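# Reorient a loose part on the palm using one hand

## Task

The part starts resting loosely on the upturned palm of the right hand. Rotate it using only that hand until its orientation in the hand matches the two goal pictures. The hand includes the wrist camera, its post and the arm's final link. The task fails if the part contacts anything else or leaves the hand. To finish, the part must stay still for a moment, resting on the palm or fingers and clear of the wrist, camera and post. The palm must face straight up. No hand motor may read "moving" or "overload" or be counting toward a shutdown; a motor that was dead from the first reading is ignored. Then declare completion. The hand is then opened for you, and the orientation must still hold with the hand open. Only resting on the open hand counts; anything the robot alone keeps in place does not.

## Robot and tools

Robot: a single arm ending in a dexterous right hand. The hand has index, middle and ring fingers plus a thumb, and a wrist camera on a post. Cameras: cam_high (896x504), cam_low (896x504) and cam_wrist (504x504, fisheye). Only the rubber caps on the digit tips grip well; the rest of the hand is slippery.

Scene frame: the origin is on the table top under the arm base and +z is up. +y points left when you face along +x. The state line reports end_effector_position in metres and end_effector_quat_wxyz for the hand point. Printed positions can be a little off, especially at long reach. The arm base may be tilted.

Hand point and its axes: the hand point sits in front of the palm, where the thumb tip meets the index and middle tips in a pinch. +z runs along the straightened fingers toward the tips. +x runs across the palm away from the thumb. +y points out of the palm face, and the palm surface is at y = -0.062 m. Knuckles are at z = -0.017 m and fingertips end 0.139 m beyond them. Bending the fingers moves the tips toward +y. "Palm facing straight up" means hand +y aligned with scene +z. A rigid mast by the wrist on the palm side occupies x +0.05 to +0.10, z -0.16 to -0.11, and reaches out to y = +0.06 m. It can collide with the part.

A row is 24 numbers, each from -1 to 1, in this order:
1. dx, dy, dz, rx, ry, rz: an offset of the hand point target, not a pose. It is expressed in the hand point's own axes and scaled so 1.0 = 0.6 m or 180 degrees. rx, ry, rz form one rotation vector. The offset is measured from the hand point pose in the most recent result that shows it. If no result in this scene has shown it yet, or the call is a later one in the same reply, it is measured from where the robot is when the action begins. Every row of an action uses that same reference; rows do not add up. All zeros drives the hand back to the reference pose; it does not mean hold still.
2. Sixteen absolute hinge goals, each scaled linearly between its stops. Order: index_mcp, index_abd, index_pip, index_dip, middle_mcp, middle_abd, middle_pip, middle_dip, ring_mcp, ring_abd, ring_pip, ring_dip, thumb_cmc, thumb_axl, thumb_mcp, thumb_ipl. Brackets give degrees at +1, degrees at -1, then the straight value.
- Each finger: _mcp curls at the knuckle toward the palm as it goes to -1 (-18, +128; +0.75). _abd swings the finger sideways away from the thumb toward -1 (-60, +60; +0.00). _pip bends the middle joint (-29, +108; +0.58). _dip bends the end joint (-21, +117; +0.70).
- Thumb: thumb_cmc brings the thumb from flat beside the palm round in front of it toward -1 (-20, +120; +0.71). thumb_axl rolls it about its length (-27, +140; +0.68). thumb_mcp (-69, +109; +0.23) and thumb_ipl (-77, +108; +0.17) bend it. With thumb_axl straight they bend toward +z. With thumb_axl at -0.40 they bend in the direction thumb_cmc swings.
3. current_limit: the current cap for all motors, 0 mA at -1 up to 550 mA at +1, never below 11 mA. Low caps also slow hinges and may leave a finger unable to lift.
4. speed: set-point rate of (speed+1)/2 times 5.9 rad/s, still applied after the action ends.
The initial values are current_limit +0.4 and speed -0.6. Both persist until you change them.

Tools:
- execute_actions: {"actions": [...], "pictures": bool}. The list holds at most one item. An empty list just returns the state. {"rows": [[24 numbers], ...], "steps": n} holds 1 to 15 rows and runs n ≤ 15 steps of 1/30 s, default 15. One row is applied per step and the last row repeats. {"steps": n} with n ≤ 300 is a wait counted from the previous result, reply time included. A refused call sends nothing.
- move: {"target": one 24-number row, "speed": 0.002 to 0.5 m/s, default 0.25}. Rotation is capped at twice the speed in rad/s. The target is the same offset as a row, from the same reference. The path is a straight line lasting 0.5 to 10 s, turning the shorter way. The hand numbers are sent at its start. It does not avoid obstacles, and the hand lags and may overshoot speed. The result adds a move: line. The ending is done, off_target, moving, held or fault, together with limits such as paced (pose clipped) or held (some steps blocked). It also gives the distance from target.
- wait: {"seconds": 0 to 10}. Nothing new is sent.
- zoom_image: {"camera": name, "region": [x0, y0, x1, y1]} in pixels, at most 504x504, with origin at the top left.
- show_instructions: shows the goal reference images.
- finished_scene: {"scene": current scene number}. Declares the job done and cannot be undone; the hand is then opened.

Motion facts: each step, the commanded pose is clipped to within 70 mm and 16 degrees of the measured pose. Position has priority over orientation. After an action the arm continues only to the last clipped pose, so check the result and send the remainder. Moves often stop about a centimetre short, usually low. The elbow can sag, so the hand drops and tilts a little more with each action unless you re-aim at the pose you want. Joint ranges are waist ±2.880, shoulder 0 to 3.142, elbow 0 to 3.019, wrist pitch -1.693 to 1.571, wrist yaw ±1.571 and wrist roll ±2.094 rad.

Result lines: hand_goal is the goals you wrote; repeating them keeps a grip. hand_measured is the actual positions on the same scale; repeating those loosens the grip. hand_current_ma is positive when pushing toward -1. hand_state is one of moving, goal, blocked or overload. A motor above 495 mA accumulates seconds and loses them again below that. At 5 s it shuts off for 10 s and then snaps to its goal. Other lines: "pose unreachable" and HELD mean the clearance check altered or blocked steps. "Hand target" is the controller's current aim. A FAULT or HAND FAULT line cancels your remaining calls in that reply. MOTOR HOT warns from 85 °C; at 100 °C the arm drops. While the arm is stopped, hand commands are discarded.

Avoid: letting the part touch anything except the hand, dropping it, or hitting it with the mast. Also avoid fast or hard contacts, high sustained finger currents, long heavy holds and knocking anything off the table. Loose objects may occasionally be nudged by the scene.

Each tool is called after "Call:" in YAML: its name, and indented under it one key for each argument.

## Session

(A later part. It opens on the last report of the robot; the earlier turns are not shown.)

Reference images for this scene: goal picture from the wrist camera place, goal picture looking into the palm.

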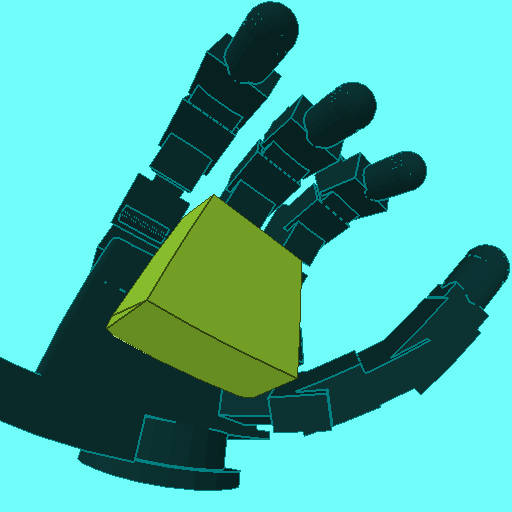

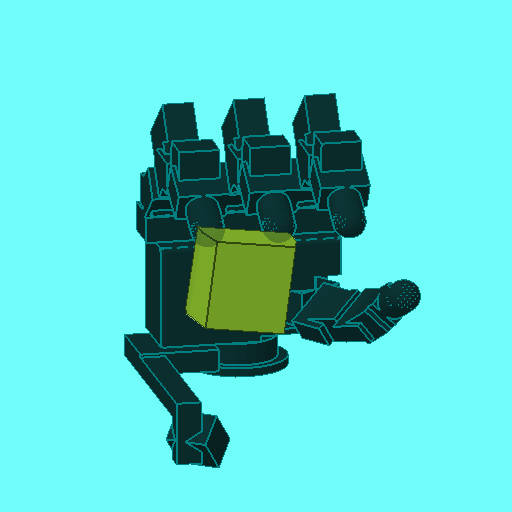

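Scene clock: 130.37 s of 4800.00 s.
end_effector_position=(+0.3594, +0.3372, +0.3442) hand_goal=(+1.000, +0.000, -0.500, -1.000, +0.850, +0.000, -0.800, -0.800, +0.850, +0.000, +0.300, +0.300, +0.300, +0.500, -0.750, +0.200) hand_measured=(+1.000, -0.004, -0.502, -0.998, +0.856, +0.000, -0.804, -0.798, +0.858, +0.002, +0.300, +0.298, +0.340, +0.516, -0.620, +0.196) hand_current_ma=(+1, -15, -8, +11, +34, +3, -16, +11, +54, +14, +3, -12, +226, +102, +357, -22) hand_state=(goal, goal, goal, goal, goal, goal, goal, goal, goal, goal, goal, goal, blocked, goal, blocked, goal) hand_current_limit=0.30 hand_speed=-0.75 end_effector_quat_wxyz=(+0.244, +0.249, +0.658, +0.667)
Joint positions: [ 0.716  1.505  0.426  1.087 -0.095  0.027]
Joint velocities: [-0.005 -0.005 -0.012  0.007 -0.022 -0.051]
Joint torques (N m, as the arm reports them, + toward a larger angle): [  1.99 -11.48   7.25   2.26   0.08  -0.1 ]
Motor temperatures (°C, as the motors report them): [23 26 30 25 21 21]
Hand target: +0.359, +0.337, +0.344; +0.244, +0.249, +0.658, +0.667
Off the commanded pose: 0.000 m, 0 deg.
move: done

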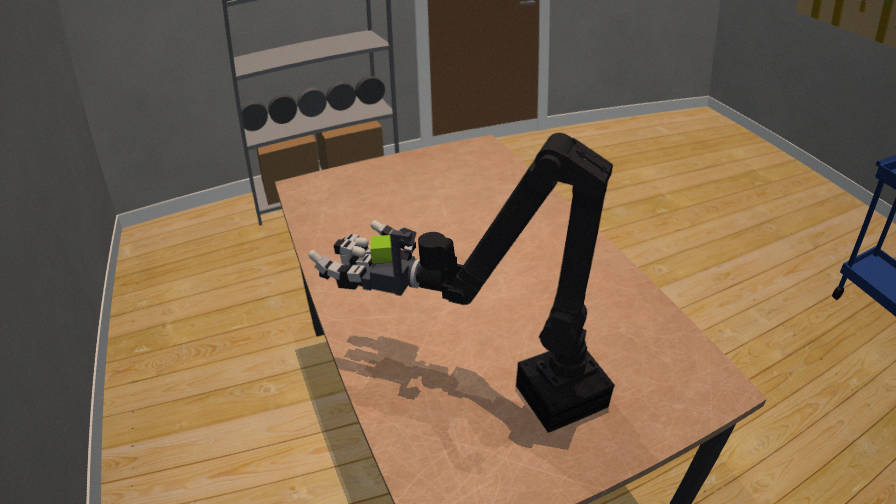

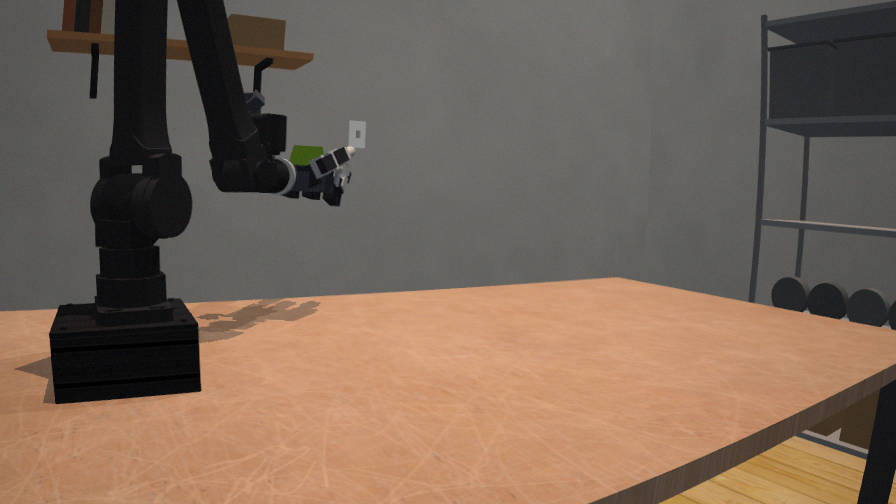

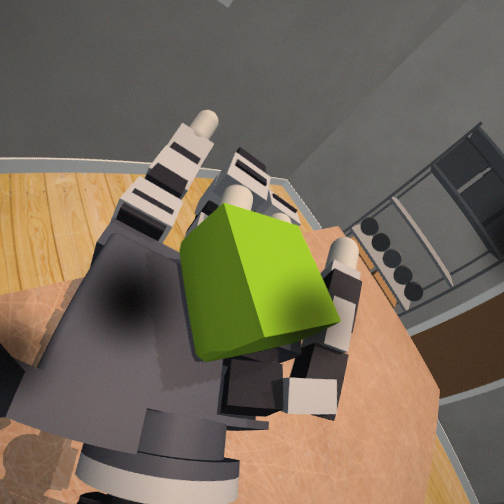

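Call:
move:
  target: [0,0,0,0,0,0,1,0,-0.5,-1,0.85,0,-0.8,-0.8,0.85,0.0,0.3,0.3,-0.15,0.6,-0.45,0.2,0.3,-0.8]
  speed: 0.1

Call:
zoom_image:
  camera: "cam_low"
  region: [250, 100, 390, 240]

Scene clock: 137.77 s of 4800.00 s.
end_effector_position=(+0.3594, +0.3372, +0.3442) hand_goal=(+1.000, +0.000, -0.500, -1.000, +0.850, +0.000, -0.800, -0.800, +0.850, +0.000, +0.300, +0.300, -0.150, +0.600, -0.450, +0.200) hand_measured=(+1.000, -0.004, -0.502, -0.998, +0.856, +0.000, -0.804, -0.798, +0.858, +0.002, +0.300, +0.298, -0.136, +0.604, -0.456, +0.196) hand_current_ma=(+1, -15, -8, +11, +34, +3, -16, +11, +54, +14, +3, -12, +72, +21, -47, -21) hand_state=(goal, goal, goal, goal, goal, goal, goal, goal, goal, goal, goal, goal, goal, goal, goal, goal) hand_current_limit=0.30 hand_speed=-0.80 end_effector_quat_wxyz=(+0.244, +0.249, +0.658, +0.667)
Joint positions: [ 0.716  1.505  0.426  1.087 -0.095  0.027]
Joint velocities: [-0.005  0.005 -0.017  0.007 -0.066 -0.022]
Joint torques (N m, as the arm reports them, + toward a larger angle): [  1.85 -11.5    7.24   2.28   0.06  -0.11]
Motor temperatures (°C, as the motors report them): [23 26 30 25 21 21]
Hand target: +0.359, +0.337, +0.344; +0.244, +0.249, +0.658, +0.667
Off the commanded pose: 0.000 m, 0 deg.
move: done

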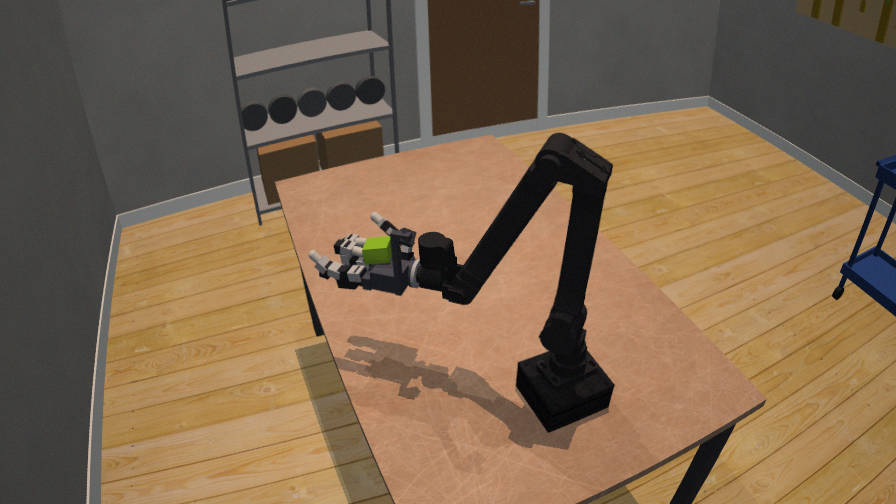

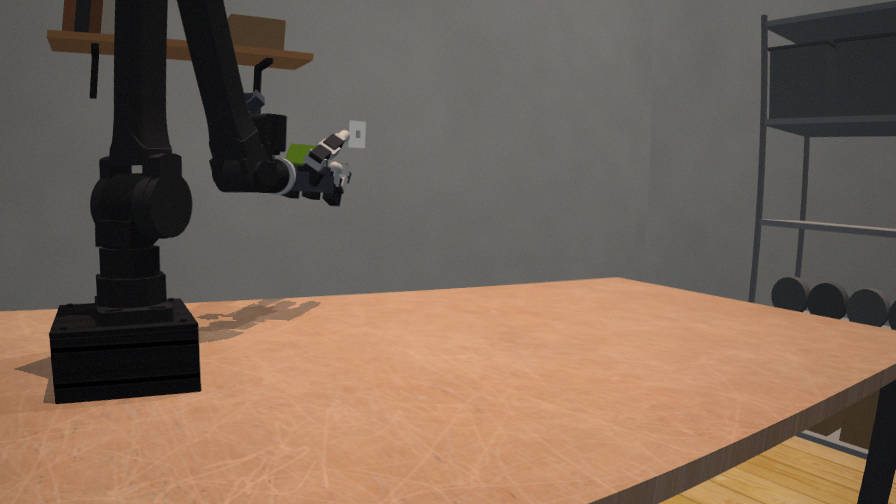

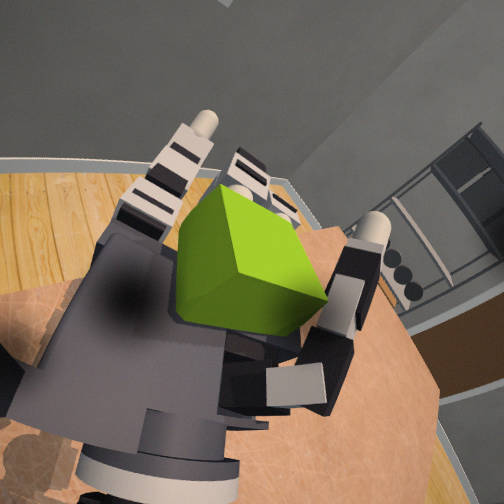

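Region (250, 100, 390, 240) of cam_low's 896x504 image, scaled by 3.600, with more detail than that image has.

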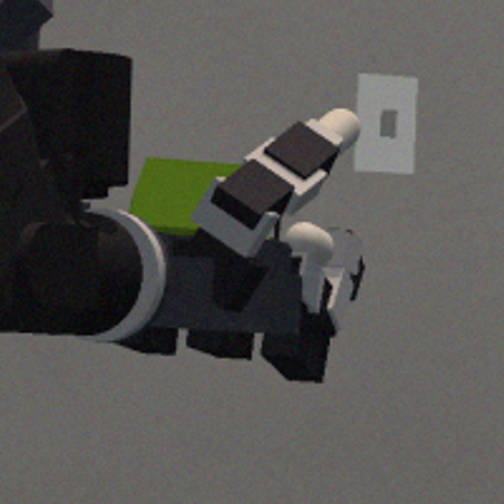

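Call:
move:
  target: [0,0,0,0,0,0,1,0,-0.5,-1,0.85,0,-0.8,-0.8,0.85,0.0,0.3,0.3,-0.5,0.6,-0.5,0.2,0.3,-0.8]
  speed: 0.1

Call:
zoom_image:
  camera: "cam_high"
  region: [300, 180, 440, 320]

Scene clock: 142.90 s of 4800.00 s.
end_effector_position=(+0.3594, +0.3372, +0.3442) hand_goal=(+1.000, +0.000, -0.500, -1.000, +0.850, +0.000, -0.800, -0.800, +0.850, +0.000, +0.300, +0.300, -0.500, +0.600, -0.500, +0.200) hand_measured=(+1.000, -0.004, -0.502, -0.998, +0.858, +0.000, -0.802, -0.800, +0.858, +0.002, +0.300, +0.298, -0.488, +0.604, -0.502, +0.196) hand_current_ma=(+1, -15, -8, +11, +45, +3, -6, -3, +54, +14, +3, -12, +68, +21, -14, -21) hand_state=(goal, goal, goal, goal, goal, goal, goal, goal, goal, goal, goal, goal, goal, goal, goal, goal) hand_current_limit=0.30 hand_speed=-0.80 end_effector_quat_wxyz=(+0.244, +0.249, +0.658, +0.667)
Joint positions: [ 0.716  1.505  0.426  1.087 -0.095  0.027]
Joint velocities: [-0.005  0.015 -0.007  0.017  0.037  0.007]
Joint torques (N m, as the arm reports them, + toward a larger angle): [  2.09 -11.57   7.26   2.26   0.11  -0.07]
Motor temperatures (°C, as the motors report them): [23 26 30 25 21 21]
Hand target: +0.359, +0.337, +0.344; +0.244, +0.249, +0.658, +0.667
Off the commanded pose: 0.000 m, 0 deg.
move: done

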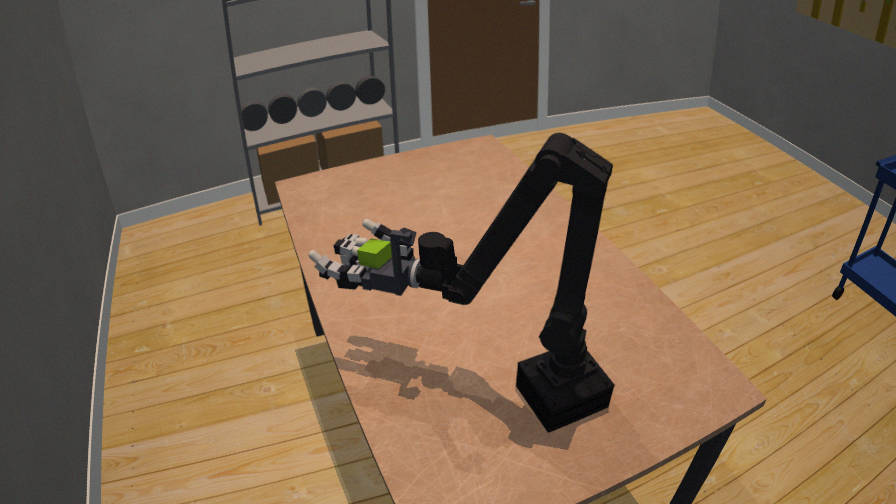

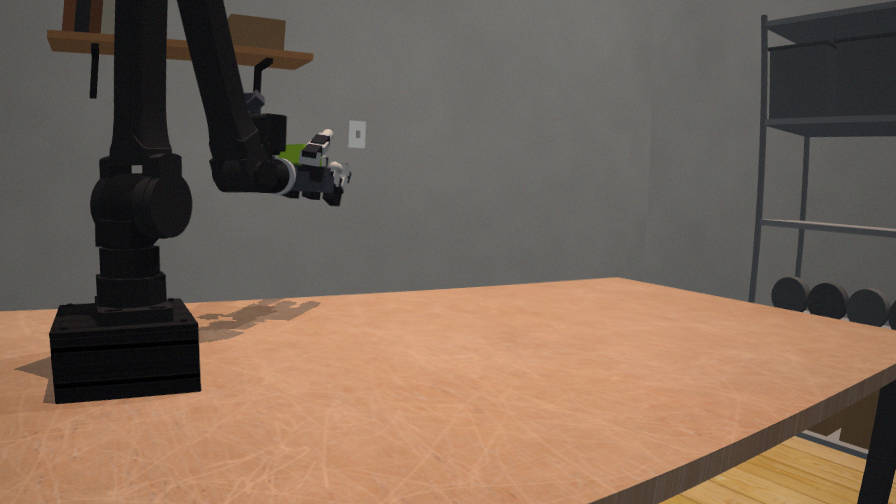

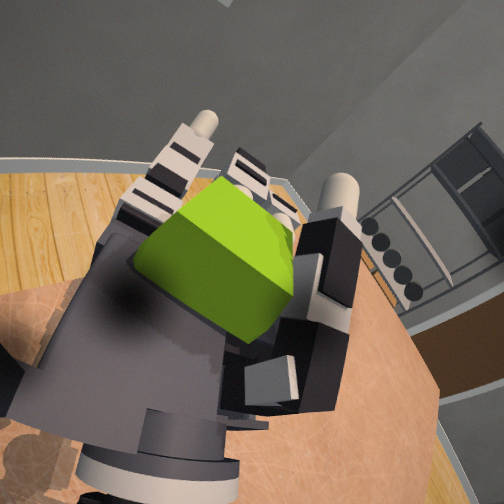

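Region (300, 180, 440, 320) of cam_high's 896x504 image, scaled by 3.600, with more detail than that image has.

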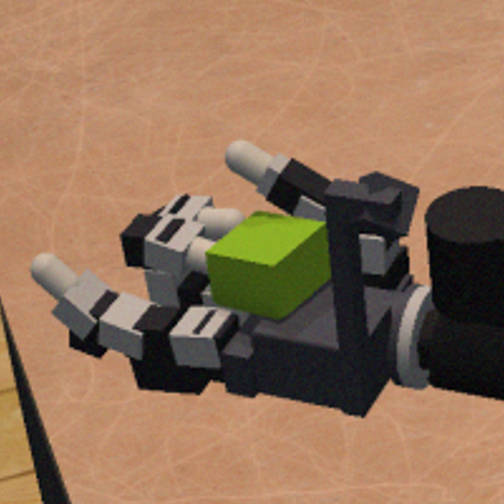

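Call:
move:
  target: [0,0,0,0,0,0,1,0,-0.5,-1,0.55,0,-0.95,-0.55,0.85,0.0,0.3,0.3,-0.38,0.6,-0.5,0.2,0.3,-0.8]
  speed: 0.1

Scene clock: 148.73 s of 4800.00 s.
end_effector_position=(+0.3594, +0.3372, +0.3442) hand_goal=(+1.000, +0.000, -0.500, -1.000, +0.550, +0.000, -0.950, -0.550, +0.850, +0.000, +0.300, +0.300, -0.380, +0.600, -0.500, +0.200) hand_measured=(+1.000, -0.004, -0.502, -0.998, +0.572, +0.000, -0.942, -0.552, +0.858, +0.002, +0.300, +0.298, -0.380, +0.604, -0.502, +0.196) hand_current_ma=(+1, -15, -8, +11, +129, +3, +36, -9, +55, +14, +3, -12, -4, +21, -20, -21) hand_state=(goal, goal, goal, goal, blocked, goal, goal, goal, goal, goal, goal, goal, goal, goal, goal, goal) hand_current_limit=0.30 hand_speed=-0.80 end_effector_quat_wxyz=(+0.244, +0.249, +0.658, +0.667)
Joint positions: [ 0.716  1.505  0.426  1.087 -0.095  0.027]
Joint velocities: [ 0.005 -0.005  0.002 -0.012 -0.051 -0.007]
Joint torques (N m, as the arm reports them, + toward a larger angle): [  1.83 -11.27   7.16   2.26   0.08  -0.09]
Motor temperatures (°C, as the motors report them): [23 26 30 25 21 21]
Hand target: +0.359, +0.337, +0.344; +0.244, +0.249, +0.658, +0.667
Off the commanded pose: 0.000 m, 0 deg.
move: done

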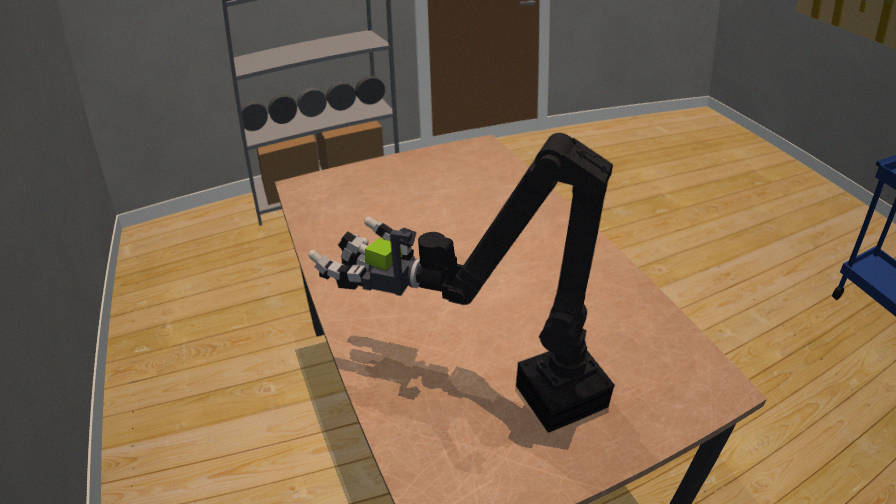

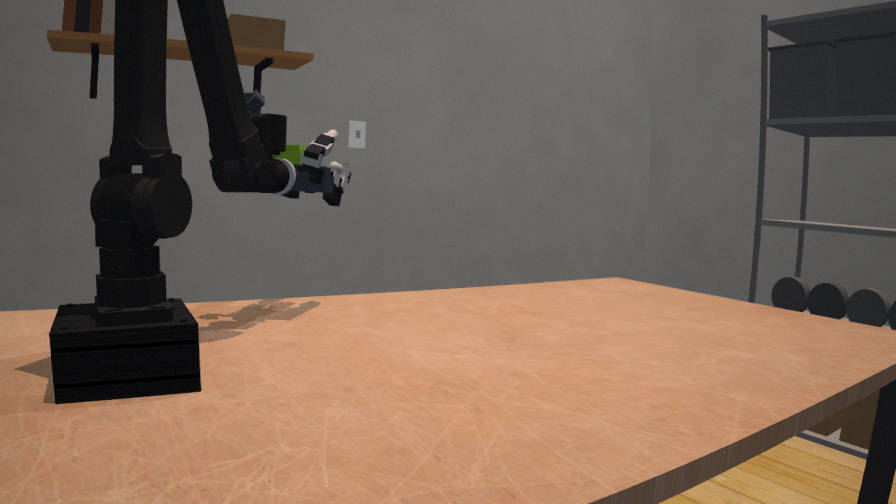

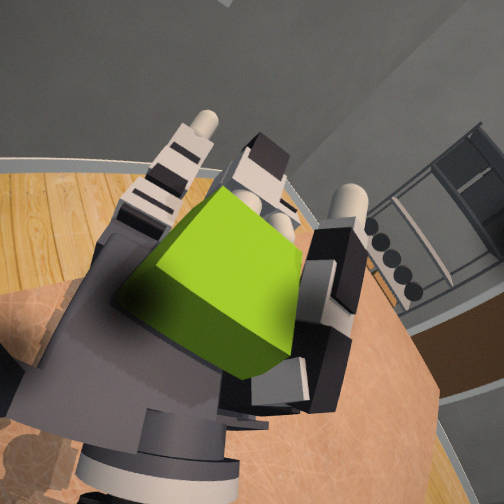

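Call:
move:
  target: [0,0,0,0,0,0,1,0,-0.5,-1,0.45,0,-0.95,-0.47,0.85,0.0,0.3,0.3,-0.2,0.6,-0.45,0.2,0.3,-0.8]
  speed: 0.1

Call:
move:
  target: [0,0,0,0,0,0,0.75,0,0.5,0.6,0.85,0,-0.6,-0.47,0.75,0.0,0.5,0.6,0.3,0.6,0.2,0.2,0.3,-0.6]
  speed: 0.1

Scene clock: 156.83 s of 4800.00 s.
end_effector_position=(+0.3594, +0.3372, +0.3442) hand_goal=(+1.000, +0.000, -0.500, -1.000, +0.450, +0.000, -0.950, -0.470, +0.850, +0.000, +0.300, +0.300, -0.200, +0.600, -0.450, +0.200) hand_measured=(+1.000, -0.004, -0.502, -0.998, +0.468, +0.000, -0.950, -0.476, +0.858, +0.002, +0.300, +0.298, -0.198, +0.604, -0.460, +0.196) hand_current_ma=(+1, -15, -8, +11, +110, +3, -4, -35, +55, +14, +3, -12, +6, +21, -73, -21) hand_state=(goal, goal, goal, goal, goal, goal, goal, goal, goal, goal, goal, goal, goal, goal, goal, goal) hand_current_limit=0.30 hand_speed=-0.80 end_effector_quat_wxyz=(+0.244, +0.249, +0.658, +0.667)
Joint positions: [ 0.716  1.505  0.426  1.087 -0.095  0.027]
Joint velocities: [-0.005  0.005  0.012 -0.022  0.066 -0.022]
Joint torques (N m, as the arm reports them, + toward a larger angle): [  2.07 -11.45   7.16   2.27   0.08  -0.09]
Motor temperatures (°C, as the motors report them): [23 26 31 25 21 21]
Hand target: +0.359, +0.337, +0.344; +0.244, +0.249, +0.658, +0.667
Off the commanded pose: 0.000 m, 0 deg.
move: done

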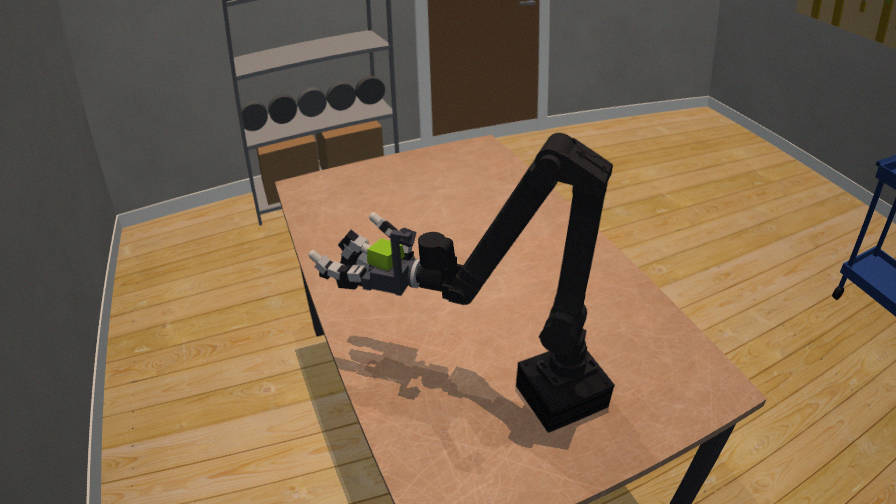

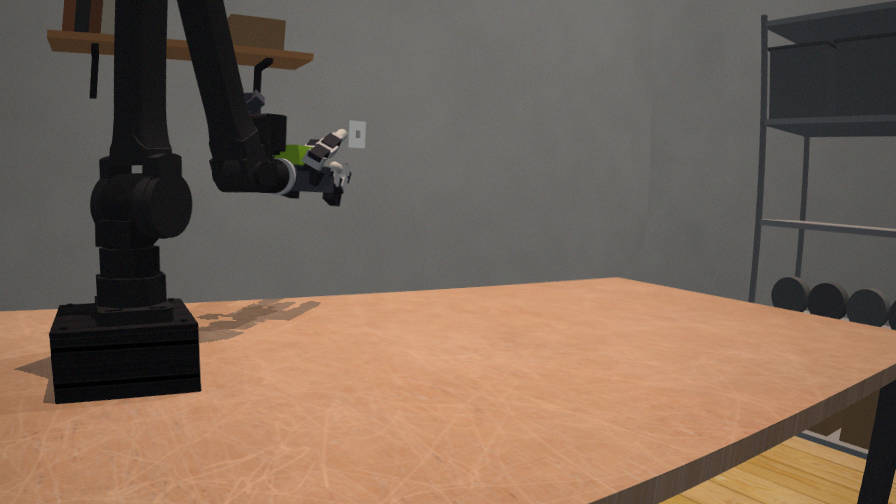

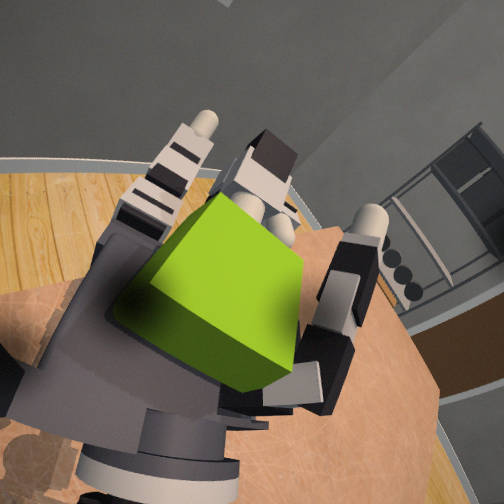

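Scene clock: 158.83 s of 4800.00 s.
end_effector_position=(+0.3594, +0.3372, +0.3442) hand_goal=(+0.750, +0.000, +0.500, +0.600, +0.850, +0.000, -0.600, -0.470, +0.750, +0.000, +0.500, +0.600, +0.300, +0.600, +0.200, +0.200) hand_measured=(+0.776, -0.004, +0.500, +0.598, +0.856, +0.000, -0.602, -0.474, +0.774, +0.002, +0.500, +0.598, +0.308, +0.602, +0.198, +0.198) hand_current_ma=(+143, -14, +3, -11, +37, +3, -11, -20, +146, +14, +3, -12, +45, +17, -11, -12) hand_state=(blocked, goal, goal, goal, goal, goal, goal, goal, blocked, goal, goal, goal, goal, goal, goal, goal) hand_current_limit=0.30 hand_speed=-0.60 end_effector_quat_wxyz=(+0.244, +0.249, +0.658, +0.667)
Joint positions: [ 0.716  1.505  0.426  1.087 -0.095  0.027]
Joint velocities: [-0.005 -0.015 -0.007 -0.007 -0.007 -0.11 ]
Joint torques (N m, as the arm reports them, + toward a larger angle): [  1.93 -11.47   7.19   2.24   0.06  -0.16]
Motor temperatures (°C, as the motors report them): [23 26 31 25 21 21]
Hand target: +0.359, +0.337, +0.344; +0.244, +0.249, +0.658, +0.667
Off the commanded pose: 0.000 m, 0 deg.
move: done

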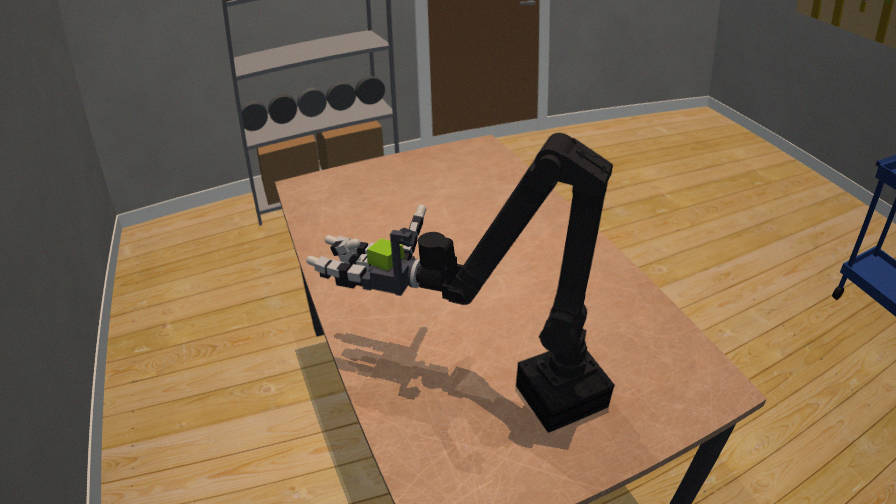

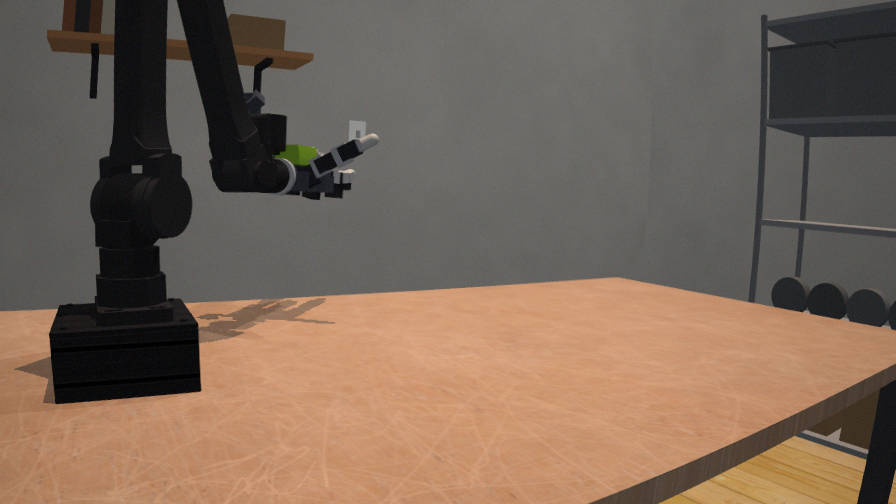

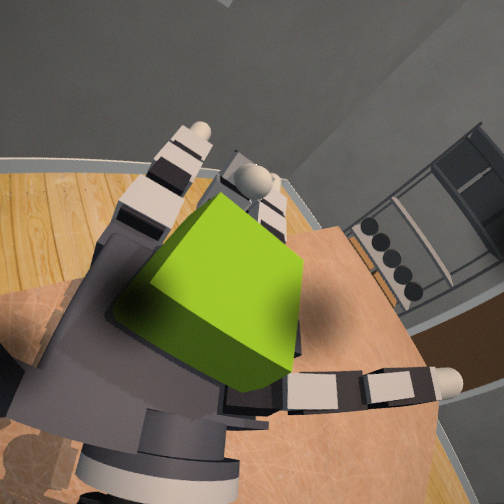

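The part now matches the goal to within a few degrees.

Call:
finished_scene:
  scene: 2

The scene is finished: the task was done.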